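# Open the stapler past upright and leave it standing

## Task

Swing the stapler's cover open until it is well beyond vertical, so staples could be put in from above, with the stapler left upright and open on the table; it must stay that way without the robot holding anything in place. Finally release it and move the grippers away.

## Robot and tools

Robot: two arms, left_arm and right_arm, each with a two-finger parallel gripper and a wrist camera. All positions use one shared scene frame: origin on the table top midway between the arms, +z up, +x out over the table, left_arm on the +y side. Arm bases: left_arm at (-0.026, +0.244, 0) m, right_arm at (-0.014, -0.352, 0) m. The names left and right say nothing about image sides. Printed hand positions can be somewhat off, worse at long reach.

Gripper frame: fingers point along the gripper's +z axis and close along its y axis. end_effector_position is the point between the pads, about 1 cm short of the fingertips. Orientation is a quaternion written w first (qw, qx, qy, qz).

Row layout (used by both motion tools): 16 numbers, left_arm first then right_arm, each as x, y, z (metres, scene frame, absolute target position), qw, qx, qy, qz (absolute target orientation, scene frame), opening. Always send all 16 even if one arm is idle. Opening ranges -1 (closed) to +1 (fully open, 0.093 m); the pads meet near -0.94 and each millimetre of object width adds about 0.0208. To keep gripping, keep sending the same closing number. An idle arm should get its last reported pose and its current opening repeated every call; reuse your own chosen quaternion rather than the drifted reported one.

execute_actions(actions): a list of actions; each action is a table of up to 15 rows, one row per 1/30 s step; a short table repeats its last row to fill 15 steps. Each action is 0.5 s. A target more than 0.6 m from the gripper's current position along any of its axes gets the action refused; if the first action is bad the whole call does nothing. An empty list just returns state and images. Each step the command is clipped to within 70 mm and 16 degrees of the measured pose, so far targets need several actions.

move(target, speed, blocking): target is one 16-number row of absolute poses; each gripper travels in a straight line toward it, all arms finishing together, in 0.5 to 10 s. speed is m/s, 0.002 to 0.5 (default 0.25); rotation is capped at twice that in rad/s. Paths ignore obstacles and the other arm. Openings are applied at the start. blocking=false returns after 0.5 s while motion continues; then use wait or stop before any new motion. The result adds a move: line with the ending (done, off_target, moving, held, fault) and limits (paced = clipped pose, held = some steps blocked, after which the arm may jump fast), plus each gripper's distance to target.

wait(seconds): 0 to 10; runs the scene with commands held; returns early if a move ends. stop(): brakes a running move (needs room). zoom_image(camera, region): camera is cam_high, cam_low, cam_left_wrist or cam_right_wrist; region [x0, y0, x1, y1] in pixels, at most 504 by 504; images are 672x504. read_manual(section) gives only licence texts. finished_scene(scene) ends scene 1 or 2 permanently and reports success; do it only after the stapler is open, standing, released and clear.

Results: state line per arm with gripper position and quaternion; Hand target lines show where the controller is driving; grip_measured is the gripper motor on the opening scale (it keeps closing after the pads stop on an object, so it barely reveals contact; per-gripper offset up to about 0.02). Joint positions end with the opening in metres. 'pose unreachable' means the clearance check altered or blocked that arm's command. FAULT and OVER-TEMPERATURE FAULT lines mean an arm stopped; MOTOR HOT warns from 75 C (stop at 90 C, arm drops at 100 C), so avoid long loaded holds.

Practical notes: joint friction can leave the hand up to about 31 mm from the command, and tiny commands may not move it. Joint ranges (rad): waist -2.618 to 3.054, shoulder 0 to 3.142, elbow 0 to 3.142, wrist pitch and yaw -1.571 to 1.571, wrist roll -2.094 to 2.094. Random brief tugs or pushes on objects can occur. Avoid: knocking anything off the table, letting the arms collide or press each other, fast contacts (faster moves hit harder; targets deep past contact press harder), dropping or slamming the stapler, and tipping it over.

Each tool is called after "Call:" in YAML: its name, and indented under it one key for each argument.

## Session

Call:
execute_actions:
  actions: []

Scene clock: 0.00 s.
left_arm: end_effector_position=(+0.2241, +0.5568, +0.3860) grip_measured=+1.000 end_effector_quat_wxyz=(-0.416, +0.733, -0.466, +0.268) | right_arm: end_effector_position=(+0.0887, -0.0049, +0.3024) grip_measured=+1.000 end_effector_quat_wxyz=(-0.551, +0.792, -0.254, +0.070)
Joint positions: left_arm=[ 0.989  1.534  1.881 -1.007  0.588 -1.17   0.093] | right_arm=[ 1.443  1.072  1.034 -0.366  0.24  -1.285  0.093]
Joint velocities: left_arm=[ 0.002 -0.002  0.007 -0.11  -0.007 -0.022  0.   ] | right_arm=[ 0.002 -0.012  0.002  0.095  0.007 -0.11   0.   ]
Hand target (left_arm): +0.224, +0.557, +0.386; -0.416, +0.733, -0.466, +0.268
Hand target (right_arm): +0.089, -0.005, +0.302; -0.551, +0.792, -0.254, +0.070
camera_calibration (this result's frames):
cam_left_wrist: T_world_to_cam=[[0.47334, 0.204776, 0.856748, -0.546921], [0.0622596, -0.977949, 0.199347, 0.496634], [0.878677, -0.0410182, -0.475652, 0.0923529], [0, 0, 0, 1]] pos_world=[0.146811, 0.601467, 0.413499]
cam_right_wrist: T_world_to_cam=[[0.331468, 0.269067, 0.904285, -0.302779], [0.615447, -0.788128, 0.00891124, -0.0205506], [0.71509, 0.553586, -0.426836, 0.149452], [0, 0, 0, 1]] pos_world=[0.00613777, -0.0174631, 0.337773]

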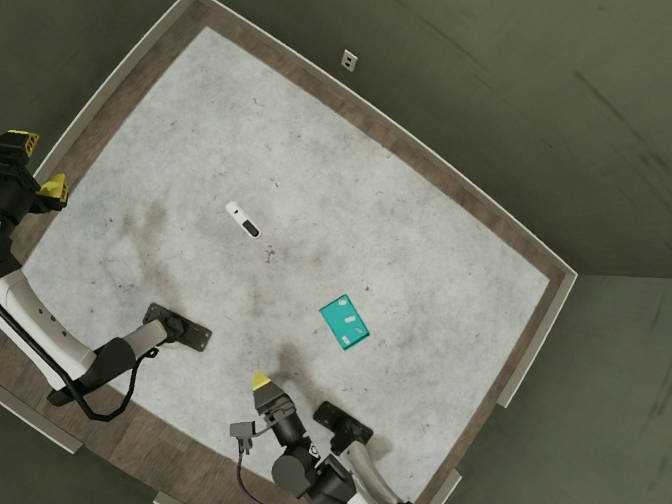

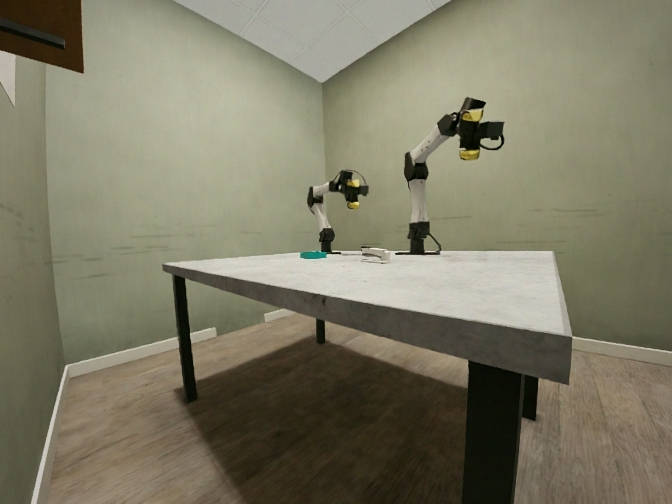

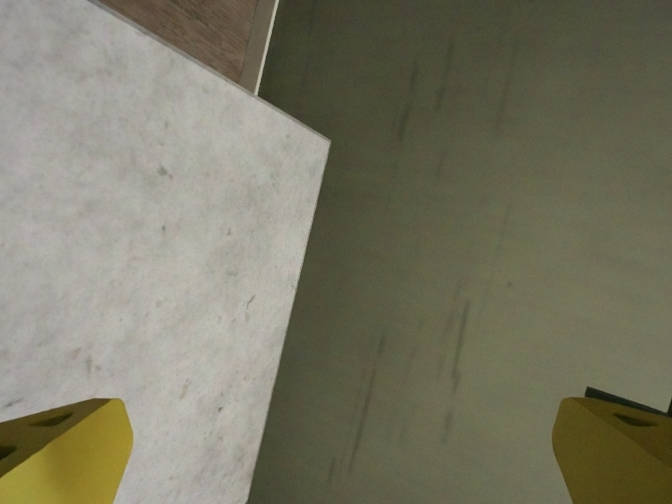

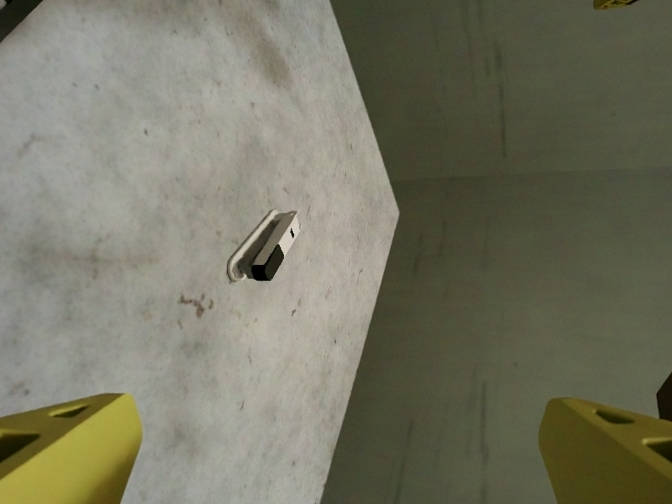

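Call:
zoom_image:
  camera: "cam_low"
  region: [350, 235, 400, 270]

Call:
zoom_image:
  camera: "cam_high"
  region: [214, 190, 274, 250]

Region (350, 235, 400, 270) of cam_low's 672x504 image, scaled by 10.080, with more detail than that image has; it fills the top 353 rows of this view, and the rest is white.

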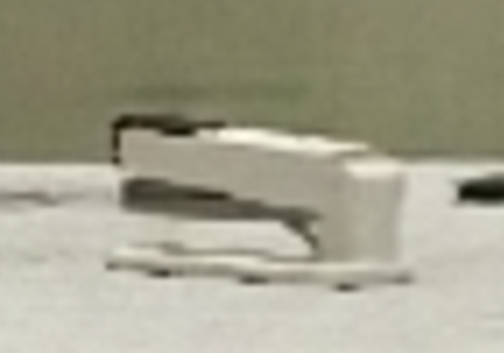

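Region (214, 190, 274, 250) of cam_high's 672x504 image, scaled by 8.400, with more detail than that image has.

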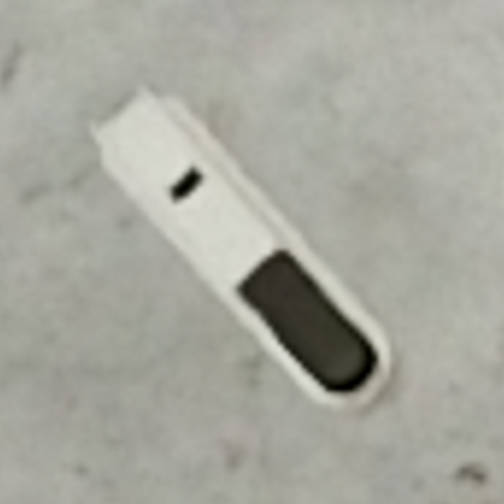

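Call:
move:
  target: [0.36,0.3,0.17,0,-0.616,0.788,0,0.6,0.3,0.07,0.07,0.452,-0.505,0.645,0.354,0.6]
  speed: 0.3

Scene clock: 20.53 s.
left_arm: end_effector_position=(+0.3575, +0.3000, +0.1672) grip_measured=+0.601 end_effector_quat_wxyz=(-0.000, -0.610, +0.793, -0.006) | right_arm: end_effector_position=(+0.2914, +0.0669, +0.0635) grip_measured=+0.603 end_effector_quat_wxyz=(+0.444, -0.510, +0.649, +0.348)
Joint positions: left_arm=[ 0.007  2.05   2.057 -1.573  0.01  -1.162  0.074] | right_arm=[ 0.83   2.064  0.967  0.67  -0.507 -0.219  0.074]
Joint velocities: left_arm=[ 0.007  0.007 -0.012  0.066  0.066  0.066  0.   ] | right_arm=[ 0.002 -0.007  0.002  0.022  0.007  0.066  0.   ]
Hand target (left_arm): +0.359, +0.301, +0.171; +0.004, -0.612, +0.791, -0.004
Hand target (right_arm): +0.299, +0.070, +0.068; +0.450, -0.505, +0.646, +0.354
Off the commanded pose (left_arm): 0.004 m, 1 deg.
Off the commanded pose (right_arm): 0.011 m, 1 deg.
joint sent to its limit (left arm) — the command would take joint 4 (wrist pitch) past its lower limit, so that joint was sent only as far as its limit.
move: off_target (right_arm)
camera_calibration (this result's frames):
cam_left_wrist: T_world_to_cam=[[0.961871, -0.273502, 0.00123392, -0.258045], [-0.249727, -0.876401, 0.411774, 0.326304], [-0.11154, -0.396382, -0.911285, 0.393952], [0, 0, 0, 1]] pos_world=[0.373635, 0.371553, 0.224957]
cam_right_wrist: T_world_to_cam=[[0.973112, -0.230246, -0.0062989, -0.268923], [-0.170733, -0.702693, -0.690704, 0.181214], [0.154605, 0.673208, -0.72311, 0.0368549], [0, 0, 0, 1]] pos_world=[0.286933, 0.0406083, 0.150121]

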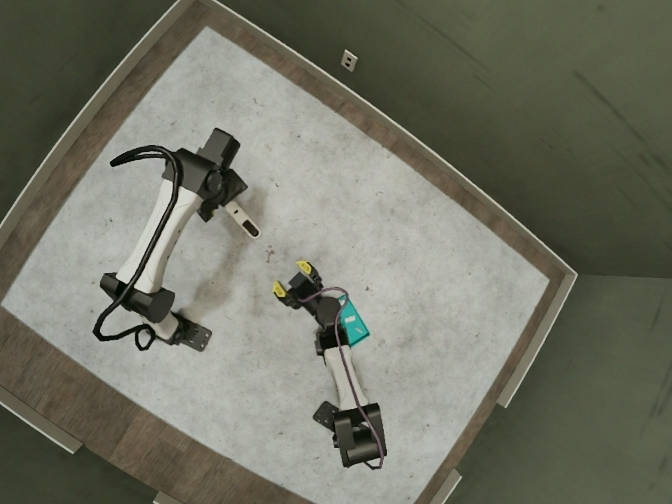

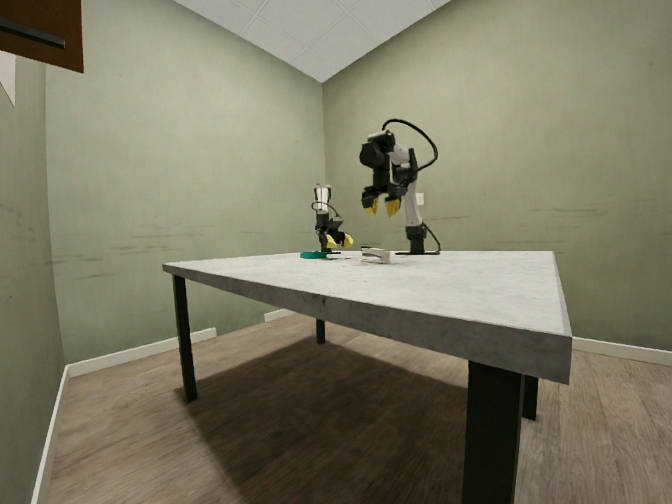

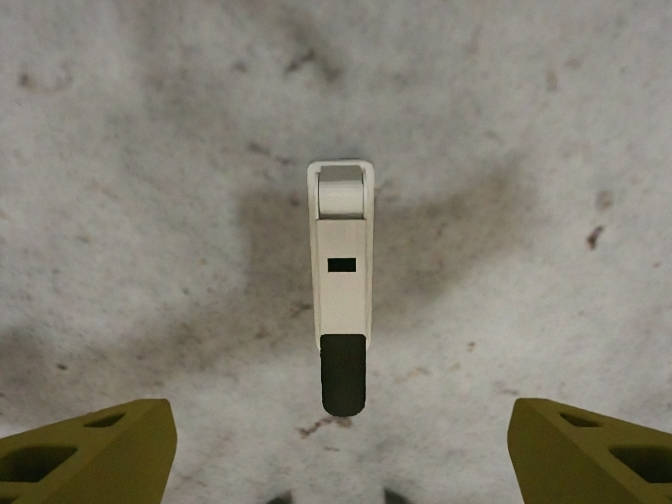

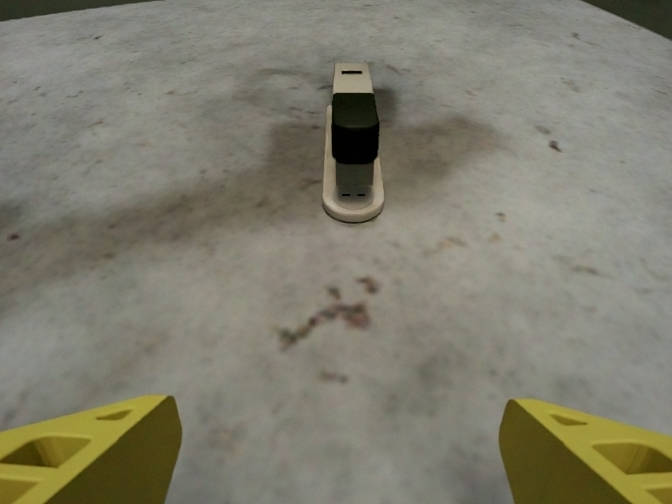

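Call:
move:
  target: [0.345,0.258,0.11,0,-0.616,0.788,0,0.6,0.334,0.205,0.012,0.452,-0.505,0.645,0.354,0.6]
  speed: 0.12

Call:
zoom_image:
  camera: "cam_low"
  region: [320, 190, 420, 275]

Scene clock: 30.40 s.
left_arm: end_effector_position=(+0.3481, +0.2596, +0.1092) grip_measured=+0.601 end_effector_quat_wxyz=(-0.005, -0.616, +0.788, -0.001) | right_arm: end_effector_position=(+0.3337, +0.2001, +0.0177) grip_measured=+0.603 end_effector_quat_wxyz=(+0.459, -0.506, +0.639, +0.355)
Joint positions: left_arm=[-0.098  1.974  1.716 -1.319  0.008 -1.282  0.074] | right_arm=[ 0.957  2.555  1.623  0.57  -0.395 -0.155  0.074]
Joint velocities: left_arm=[-0.007 -0.002 -0.002 -0.037 -0.022  0.007 -0.   ] | right_arm=[-0.022 -0.012  0.002 -0.007  0.022 -0.022  0.   ]
Hand target (left_arm): +0.346, +0.258, +0.110; +0.000, -0.616, +0.788, -0.000
Hand target (right_arm): +0.332, +0.205, +0.011; +0.452, -0.505, +0.645, +0.354
Off the commanded pose (left_arm): 0.004 m, 1 deg.
Off the commanded pose (right_arm): 0.008 m, 1 deg.
move: done
camera_calibration (this result's frames):
cam_left_wrist: T_world_to_cam=[[0.966162, -0.257688, -0.0113251, -0.264268], [-0.230077, -0.880826, 0.413776, 0.306568], [-0.1166, -0.397169, -0.910308, 0.325956], [0, 0, 0, 1]] pos_world=[0.363867, 0.331394, 0.166877]
cam_right_wrist: T_world_to_cam=[[0.973338, -0.229344, 0.00386977, -0.280207], [-0.156936, -0.678151, -0.717971, 0.24137], [0.167287, 0.698221, -0.696062, -0.102144], [0, 0, 0, 1]] pos_world=[0.327703, 0.170741, 0.103283]

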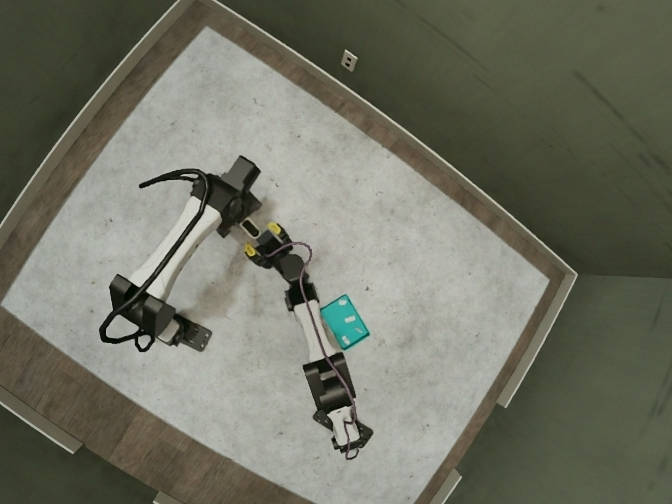

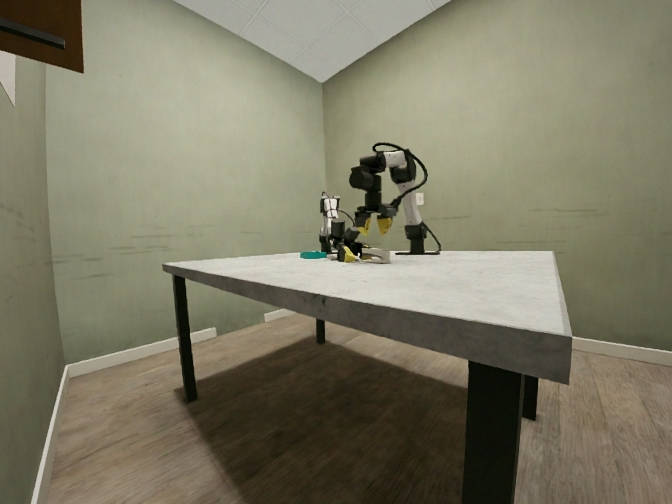

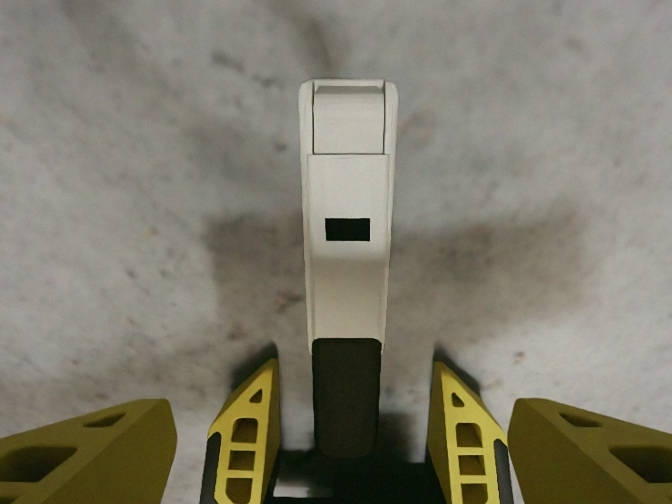

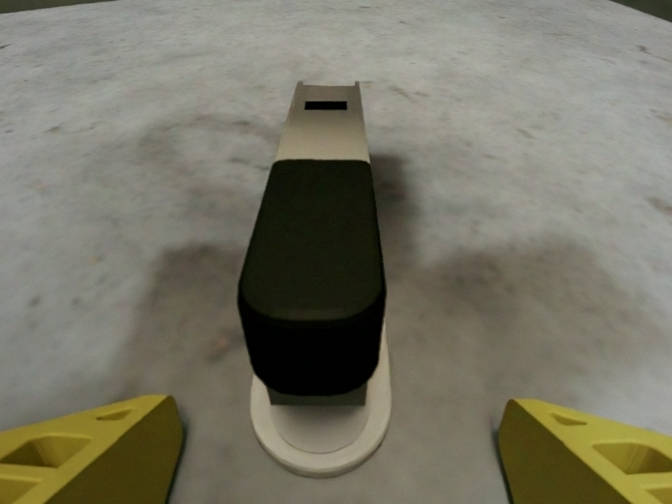

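Region (320, 190, 420, 275) of cam_low's 672x504 image, scaled by 5.040, with more detail than that image has; it fills the top 428 rows of this view, and the rest is white.

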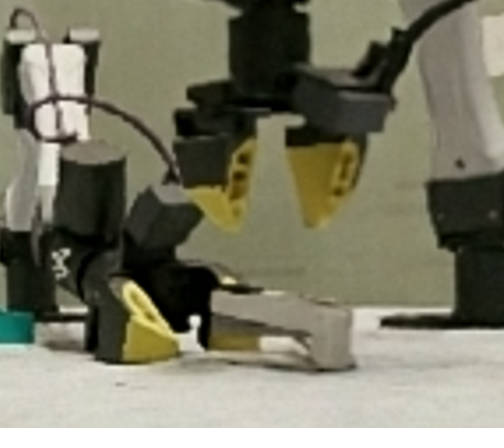

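Call:
move:
  target: [0.344,0.25,0.046,-0.103,-0.611,0.781,-0.08,0.3,0.328,0.211,0.002,0.452,-0.505,0.645,0.354,0.4]
  speed: 0.07

Call:
move:
  target: [0.344,0.25,0.046,-0.103,-0.611,0.781,-0.08,0.3,0.328,0.211,0.002,0.452,-0.505,0.645,0.354,-0.5]

Call:
zoom_image:
  camera: "cam_low"
  region: [330, 215, 410, 275]

Scene clock: 41.00 s.
left_arm: end_effector_position=(+0.3484, +0.2486, +0.0547) grip_measured=+0.301 end_effector_quat_wxyz=(-0.092, -0.609, +0.783, -0.083) | right_arm: end_effector_position=(+0.3344, +0.2041, +0.0161) grip_measured=+0.403 end_effector_quat_wxyz=(+0.463, -0.503, +0.638, +0.354)
Joint positions: left_arm=[-0.025  2.058  1.597 -1.185  0.237 -1.195  0.06 ] | right_arm=[ 0.963  2.571  1.64   0.579 -0.383 -0.151  0.065]
Joint velocities: left_arm=[ 0.012  0.002 -0.012  0.022  0.007  0.022  0.   ] | right_arm=[-0.012 -0.002 -0.017 -0.007 -0.022 -0.022  0.   ]
Hand target (left_arm): +0.344, +0.250, +0.046; -0.103, -0.611, +0.781, -0.081
Hand target (right_arm): +0.327, +0.210, +0.002; +0.452, -0.505, +0.645, +0.354
Off the commanded pose (left_arm): 0.010 m, 1 deg.
Off the commanded pose (right_arm): 0.017 m, 2 deg.
move: off_target (right_arm)
camera_calibration (this result's frames):
cam_left_wrist: T_world_to_cam=[[0.964994, -0.261875, 0.014395, -0.267922], [-0.214824, -0.757742, 0.616179, 0.272494], [-0.150454, -0.597702, -0.787474, 0.326966], [0, 0, 0, 1]] pos_world=[0.366275, 0.331746, 0.0934284]
cam_right_wrist: T_world_to_cam=[[0.971693, -0.236148, 0.0068621, -0.278067], [-0.158359, -0.672615, -0.72285, 0.242433], [0.175315, 0.701301, -0.690971, -0.109529], [0, 0, 0, 1]] pos_world=[0.327789, 0.174212, 0.10147]

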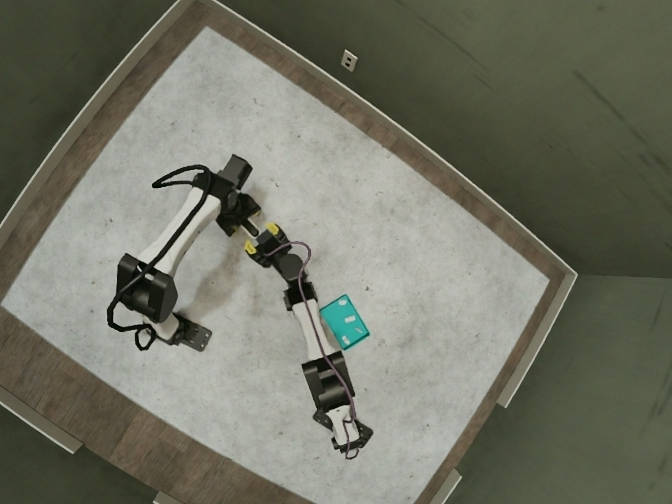

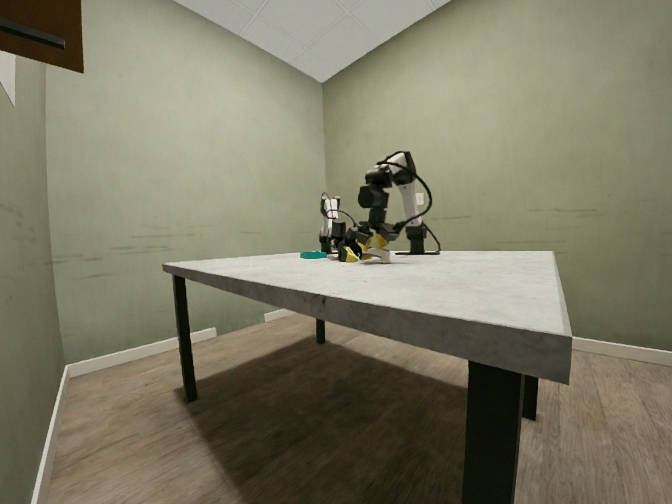

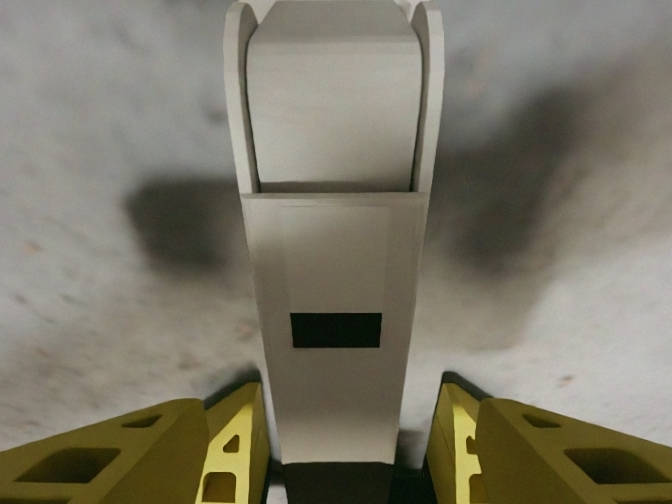

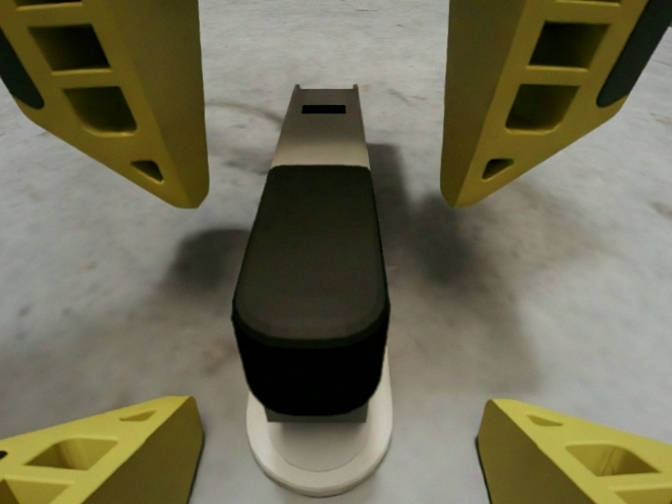

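Scene clock: 41.70 s.
left_arm: end_effector_position=(+0.3484, +0.2484, +0.0548) grip_measured=+0.301 end_effector_quat_wxyz=(-0.092, -0.609, +0.783, -0.083) | right_arm: end_effector_position=(+0.3346, +0.2042, +0.0166) grip_measured=-0.474 end_effector_quat_wxyz=(+0.464, -0.502, +0.638, +0.354)
Joint positions: left_arm=[-0.025  2.058  1.597 -1.185  0.238 -1.195  0.06 ] | right_arm=[ 0.963  2.571  1.64   0.581 -0.382 -0.151  0.022]
Joint velocities: left_arm=[-0.007 -0.007  0.017  0.037  0.037  0.022  0.   ] | right_arm=[-0.002 -0.002 -0.007  0.051  0.051 -0.081 -0.   ]
Hand target (left_arm): +0.344, +0.250, +0.046; -0.103, -0.611, +0.781, -0.080
Hand target (right_arm): +0.327, +0.210, +0.002; +0.452, -0.505, +0.645, +0.354
Off the commanded pose (left_arm): 0.010 m, 1 deg.
Off the commanded pose (right_arm): 0.017 m, 2 deg.
move: off_target (right_arm)
camera_calibration (this result's frames):
cam_left_wrist: T_world_to_cam=[[0.964923, -0.262101, 0.015058, -0.267976], [-0.215186, -0.756745, 0.617278, 0.272095], [-0.150394, -0.598866, -0.786601, 0.32709], [0, 0, 0, 1]] pos_world=[0.36632, 0.331553, 0.0933666]
cam_right_wrist: T_world_to_cam=[[0.971597, -0.236509, 0.00790893, -0.278119], [-0.157515, -0.671303, -0.724252, 0.242369], [0.176601, 0.702435, -0.68949, -0.109997], [0, 0, 0, 1]] pos_world=[0.327822, 0.174192, 0.101894]

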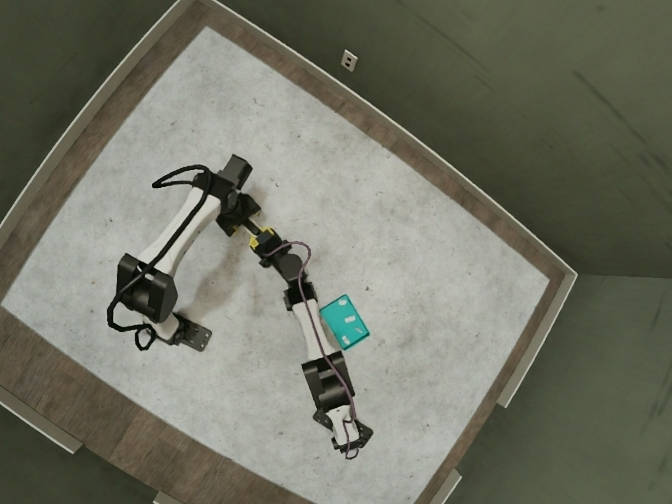

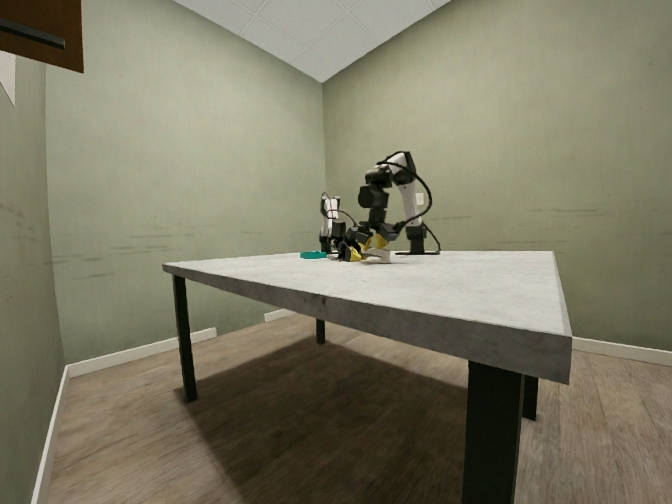

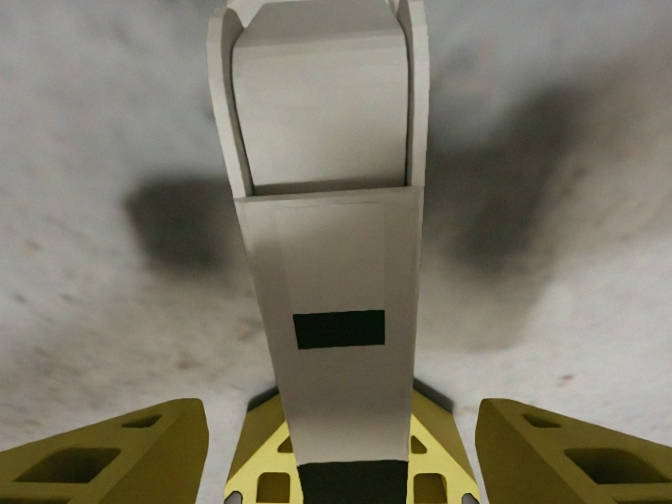

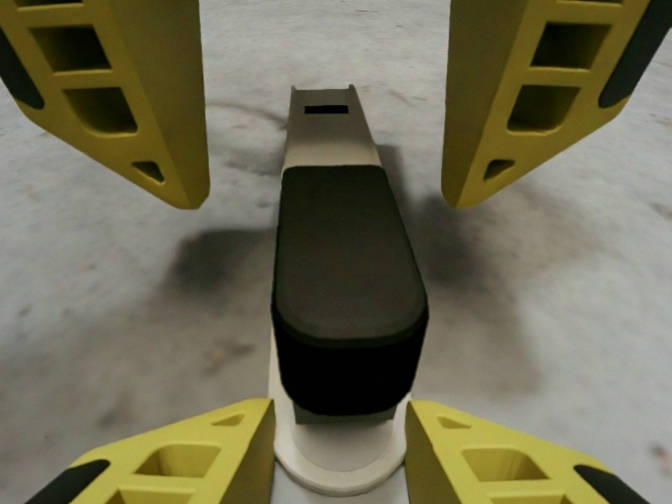

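Region (330, 215, 410, 275) of cam_low's 672x504 image, scaled by 6.300, with more detail than that image has; it fills the top 378 rows of this view, and the rest is white.

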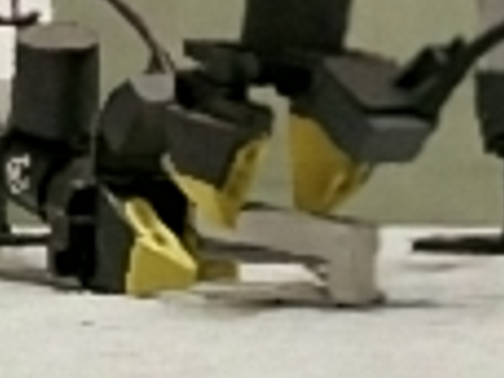

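Call:
move:
  target: [0.343,0.243,0.034,-0.103,-0.611,0.781,-0.08,0.1,0.328,0.211,0.006,0.452,-0.505,0.645,0.354,-0.58]
  speed: 0.05

Call:
move:
  target: [0.343,0.243,0.034,-0.103,-0.611,0.781,-0.08,-0.6,0.328,0.211,0.006,0.452,-0.505,0.645,0.354,-0.58]

Call:
move:
  target: [0.349,0.256,0.08,-0.204,-0.595,0.761,-0.16,-0.6,0.328,0.211,0.006,0.452,-0.505,0.645,0.354,-0.58]
  speed: 0.04

Call:
zoom_image:
  camera: "cam_low"
  region: [330, 205, 420, 275]

Scene clock: 49.17 s.
left_arm: end_effector_position=(+0.3476, +0.2480, +0.0446) grip_measured=+0.101 end_effector_quat_wxyz=(-0.090, -0.611, +0.781, -0.085) | right_arm: end_effector_position=(+0.3345, +0.2042, +0.0165) grip_measured=-0.474 end_effector_quat_wxyz=(+0.464, -0.503, +0.638, +0.354)
Joint positions: left_arm=[-0.025  2.058  1.556 -1.136  0.24  -1.201  0.05 ] | right_arm=[ 0.963  2.571  1.64   0.581 -0.382 -0.151  0.022]
Joint velocities: left_arm=[ 0.002 -0.007 -0.007 -0.037 -0.022 -0.037 -0.   ] | right_arm=[ 0.007 -0.012 -0.012 -0.022  0.022  0.11  -0.   ]
Hand target (left_arm): +0.343, +0.243, +0.034; -0.103, -0.611, +0.781, -0.080
Hand target (right_arm): +0.327, +0.210, +0.006; +0.452, -0.505, +0.645, +0.354
Off the commanded pose (left_arm): 0.013 m, 2 deg.
Off the commanded pose (right_arm): 0.014 m, 2 deg.
move: off_target (left_arm, right_arm)
camera_calibration (this result's frames):
cam_left_wrist: T_world_to_cam=[[0.966483, -0.25592, 0.0204065, -0.269424], [-0.213689, -0.757844, 0.616449, 0.277761], [-0.142296, -0.600148, -0.787131, 0.316228], [0, 0, 0, 1]] pos_world=[0.364746, 0.331332, 0.0831855]
cam_right_wrist: T_world_to_cam=[[0.971599, -0.236506, 0.00775451, -0.278105], [-0.157683, -0.671522, -0.724012, 0.242388], [0.176441, 0.702227, -0.689744, -0.109933], [0, 0, 0, 1]] pos_world=[0.327823, 0.174194, 0.101823]

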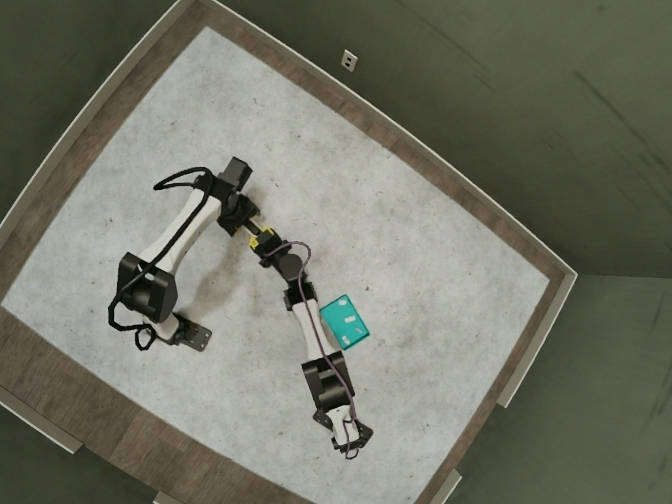

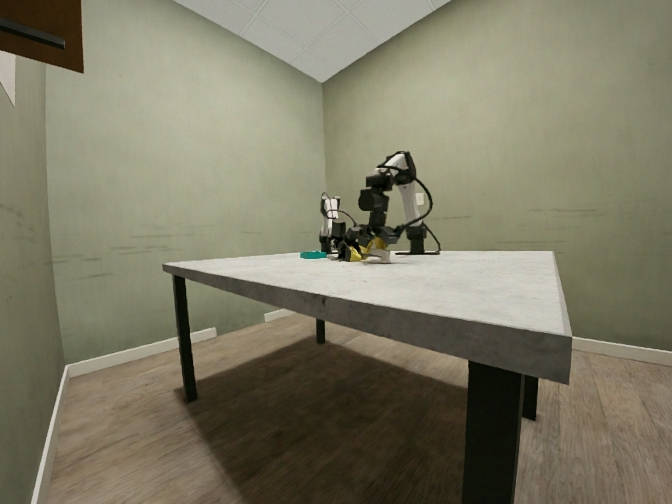

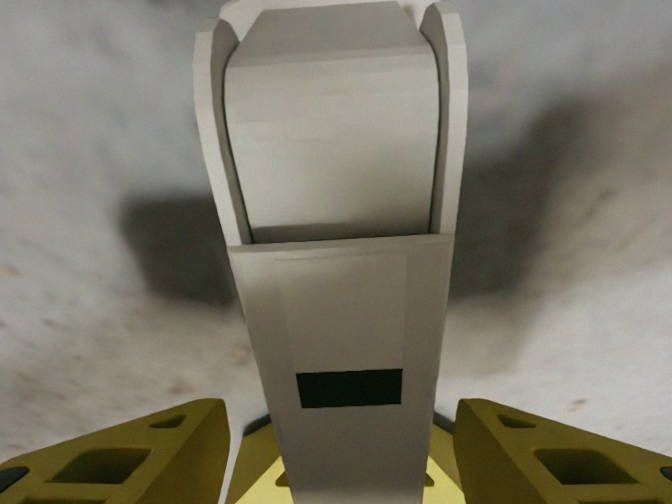

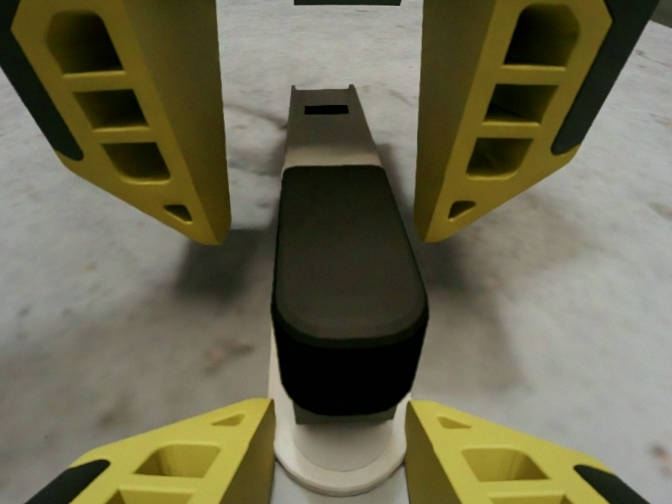

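Scene clock: 49.87 s.
left_arm: end_effector_position=(+0.3497, +0.2481, +0.0445) grip_measured=-0.584 end_effector_quat_wxyz=(-0.087, -0.614, +0.780, -0.088) | right_arm: end_effector_position=(+0.3333, +0.2048, +0.0168) grip_measured=-0.483 end_effector_quat_wxyz=(+0.463, -0.504, +0.636, +0.356)
Joint positions: left_arm=[-0.025  2.058  1.556 -1.127  0.241 -1.208  0.017] | right_arm=[ 0.964  2.571  1.64   0.581 -0.387 -0.152  0.022]
Joint velocities: left_arm=[ 0.007  0.012  0.007 -0.007 -0.007  0.022  0.001] | right_arm=[ 0.017 -0.007 -0.007  0.051  0.007  0.081  0.   ]
Hand target (left_arm): +0.343, +0.243, +0.034; -0.103, -0.611, +0.781, -0.080
Hand target (right_arm): +0.328, +0.210, +0.006; +0.452, -0.505, +0.644, +0.354
Off the commanded pose (left_arm): 0.013 m, 2 deg.
Off the commanded pose (right_arm): 0.013 m, 2 deg.
move: off_target (left_arm, right_arm)
camera_calibration (this result's frames):
cam_left_wrist: T_world_to_cam=[[0.968007, -0.249447, 0.0271761, -0.273843], [-0.212991, -0.759584, 0.614546, 0.278632], [-0.132654, -0.600673, -0.788413, 0.313335], [0, 0, 0, 1]] pos_world=[0.365994, 0.331547, 0.0832466]
cam_right_wrist: T_world_to_cam=[[0.972871, -0.231217, 0.00783633, -0.278227], [-0.153751, -0.671491, -0.724886, 0.241505], [0.172868, 0.704016, -0.688824, -0.109178], [0, 0, 0, 1]] pos_world=[0.326684, 0.174701, 0.102039]

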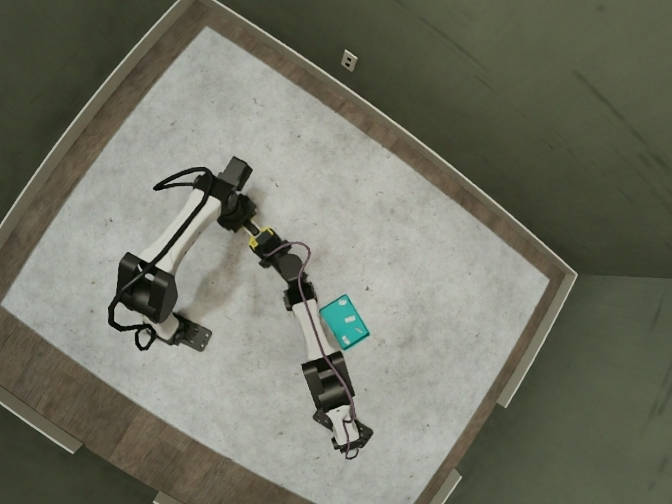

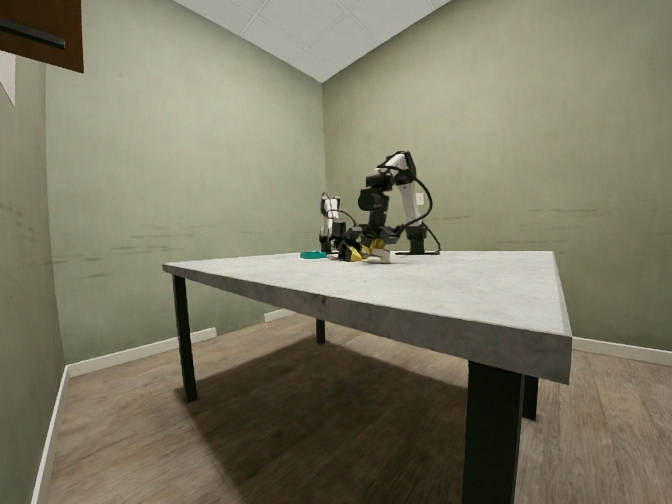

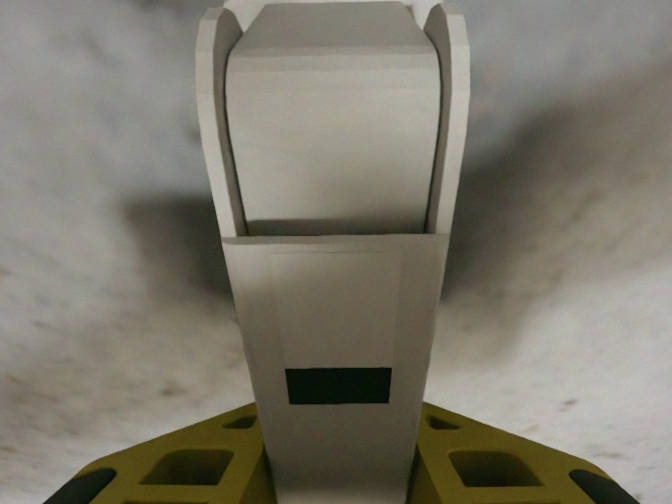

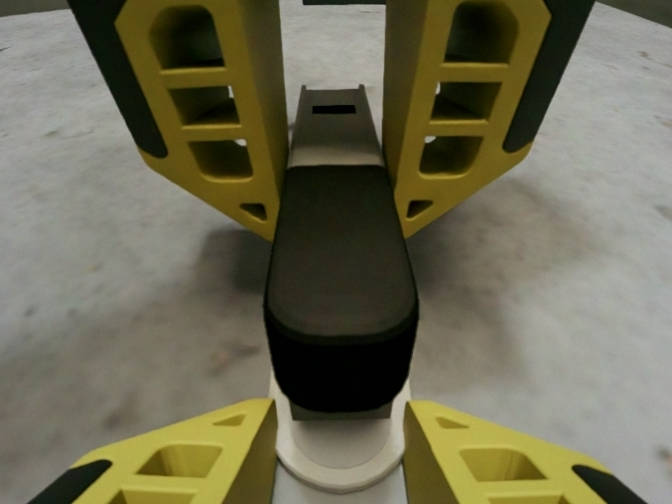

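Scene clock: 53.60 s.
left_arm: end_effector_position=(+0.3485, +0.2506, +0.0758) grip_measured=-0.584 end_effector_quat_wxyz=(-0.201, -0.591, +0.764, -0.162) | right_arm: end_effector_position=(+0.3313, +0.2061, +0.0172) grip_measured=-0.521 end_effector_quat_wxyz=(+0.462, -0.502, +0.637, +0.359)
Joint positions: left_arm=[ 0.078  2.185  1.802 -1.436  0.465 -1.037  0.017] | right_arm=[ 0.968  2.571  1.64   0.583 -0.387 -0.143  0.02 ]
Joint velocities: left_arm=[ 0.007 -0.002  0.002 -0.095 -0.037 -0.022  0.001] | right_arm=[ 0.002  0.012  0.002  0.007 -0.022  0.081 -0.   ]
Hand target (left_arm): +0.348, +0.256, +0.080; -0.204, -0.595, +0.761, -0.161
Hand target (right_arm): +0.327, +0.210, +0.006; +0.452, -0.505, +0.645, +0.354
Off the commanded pose (left_arm): 0.007 m, 1 deg.
Off the commanded pose (right_arm): 0.013 m, 2 deg.
move: off_target (right_arm)
camera_calibration (this result's frames):
cam_left_wrist: T_world_to_cam=[[0.963796, -0.26637, 0.0119701, -0.266102], [-0.166546, -0.566336, 0.807172, 0.181793], [-0.208227, -0.779943, -0.590195, 0.395595], [0, 0, 0, 1]] pos_world=[0.369118, 0.340616, 0.0899253]
cam_right_wrist: T_world_to_cam=[[0.973244, -0.229775, 0.000415089, -0.276322], [-0.157663, -0.669116, -0.726241, 0.243249], [0.16715, 0.706744, -0.68744, -0.108184], [0, 0, 0, 1]] pos_world=[0.325363, 0.175728, 0.102402]

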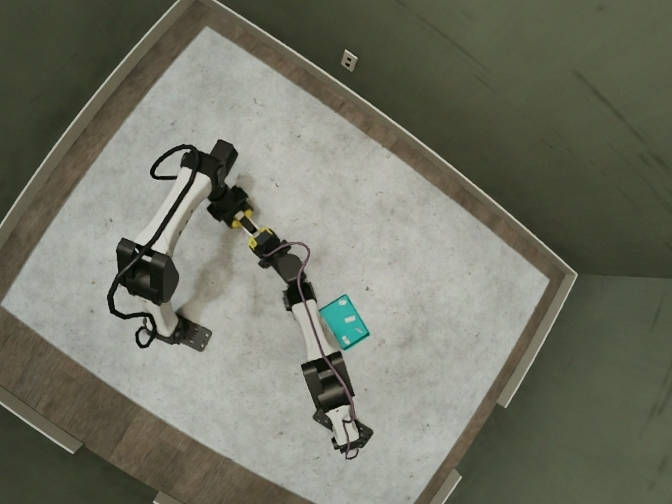

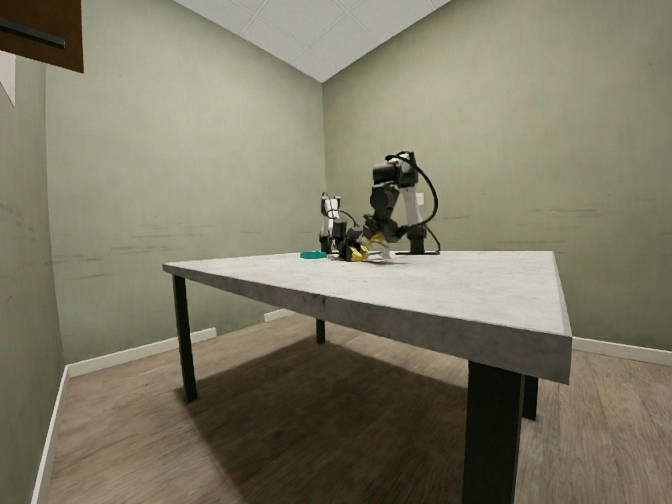

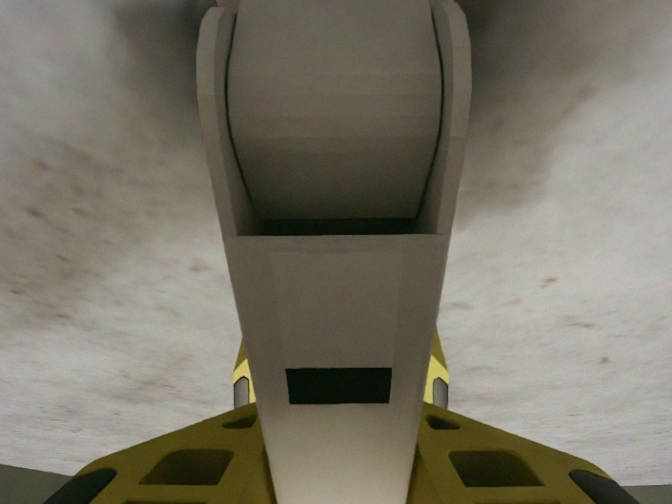

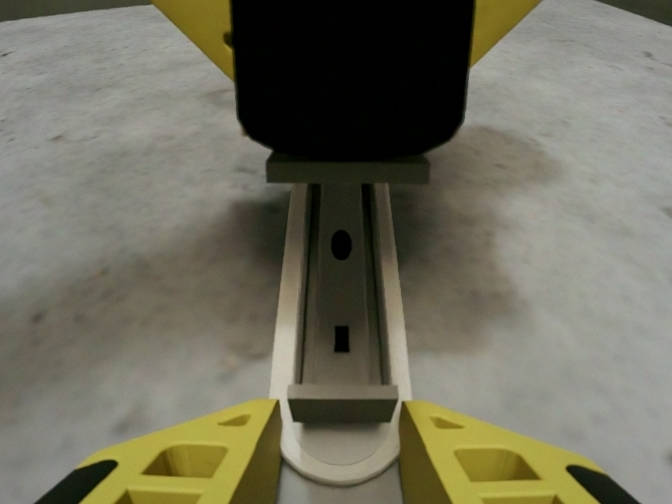

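Region (330, 205, 420, 275) of cam_low's 672x504 image, scaled by 5.600, with more detail than that image has.

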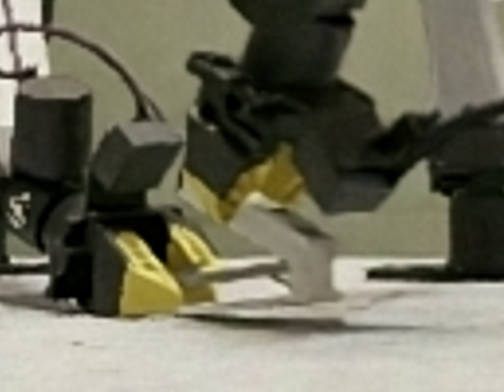

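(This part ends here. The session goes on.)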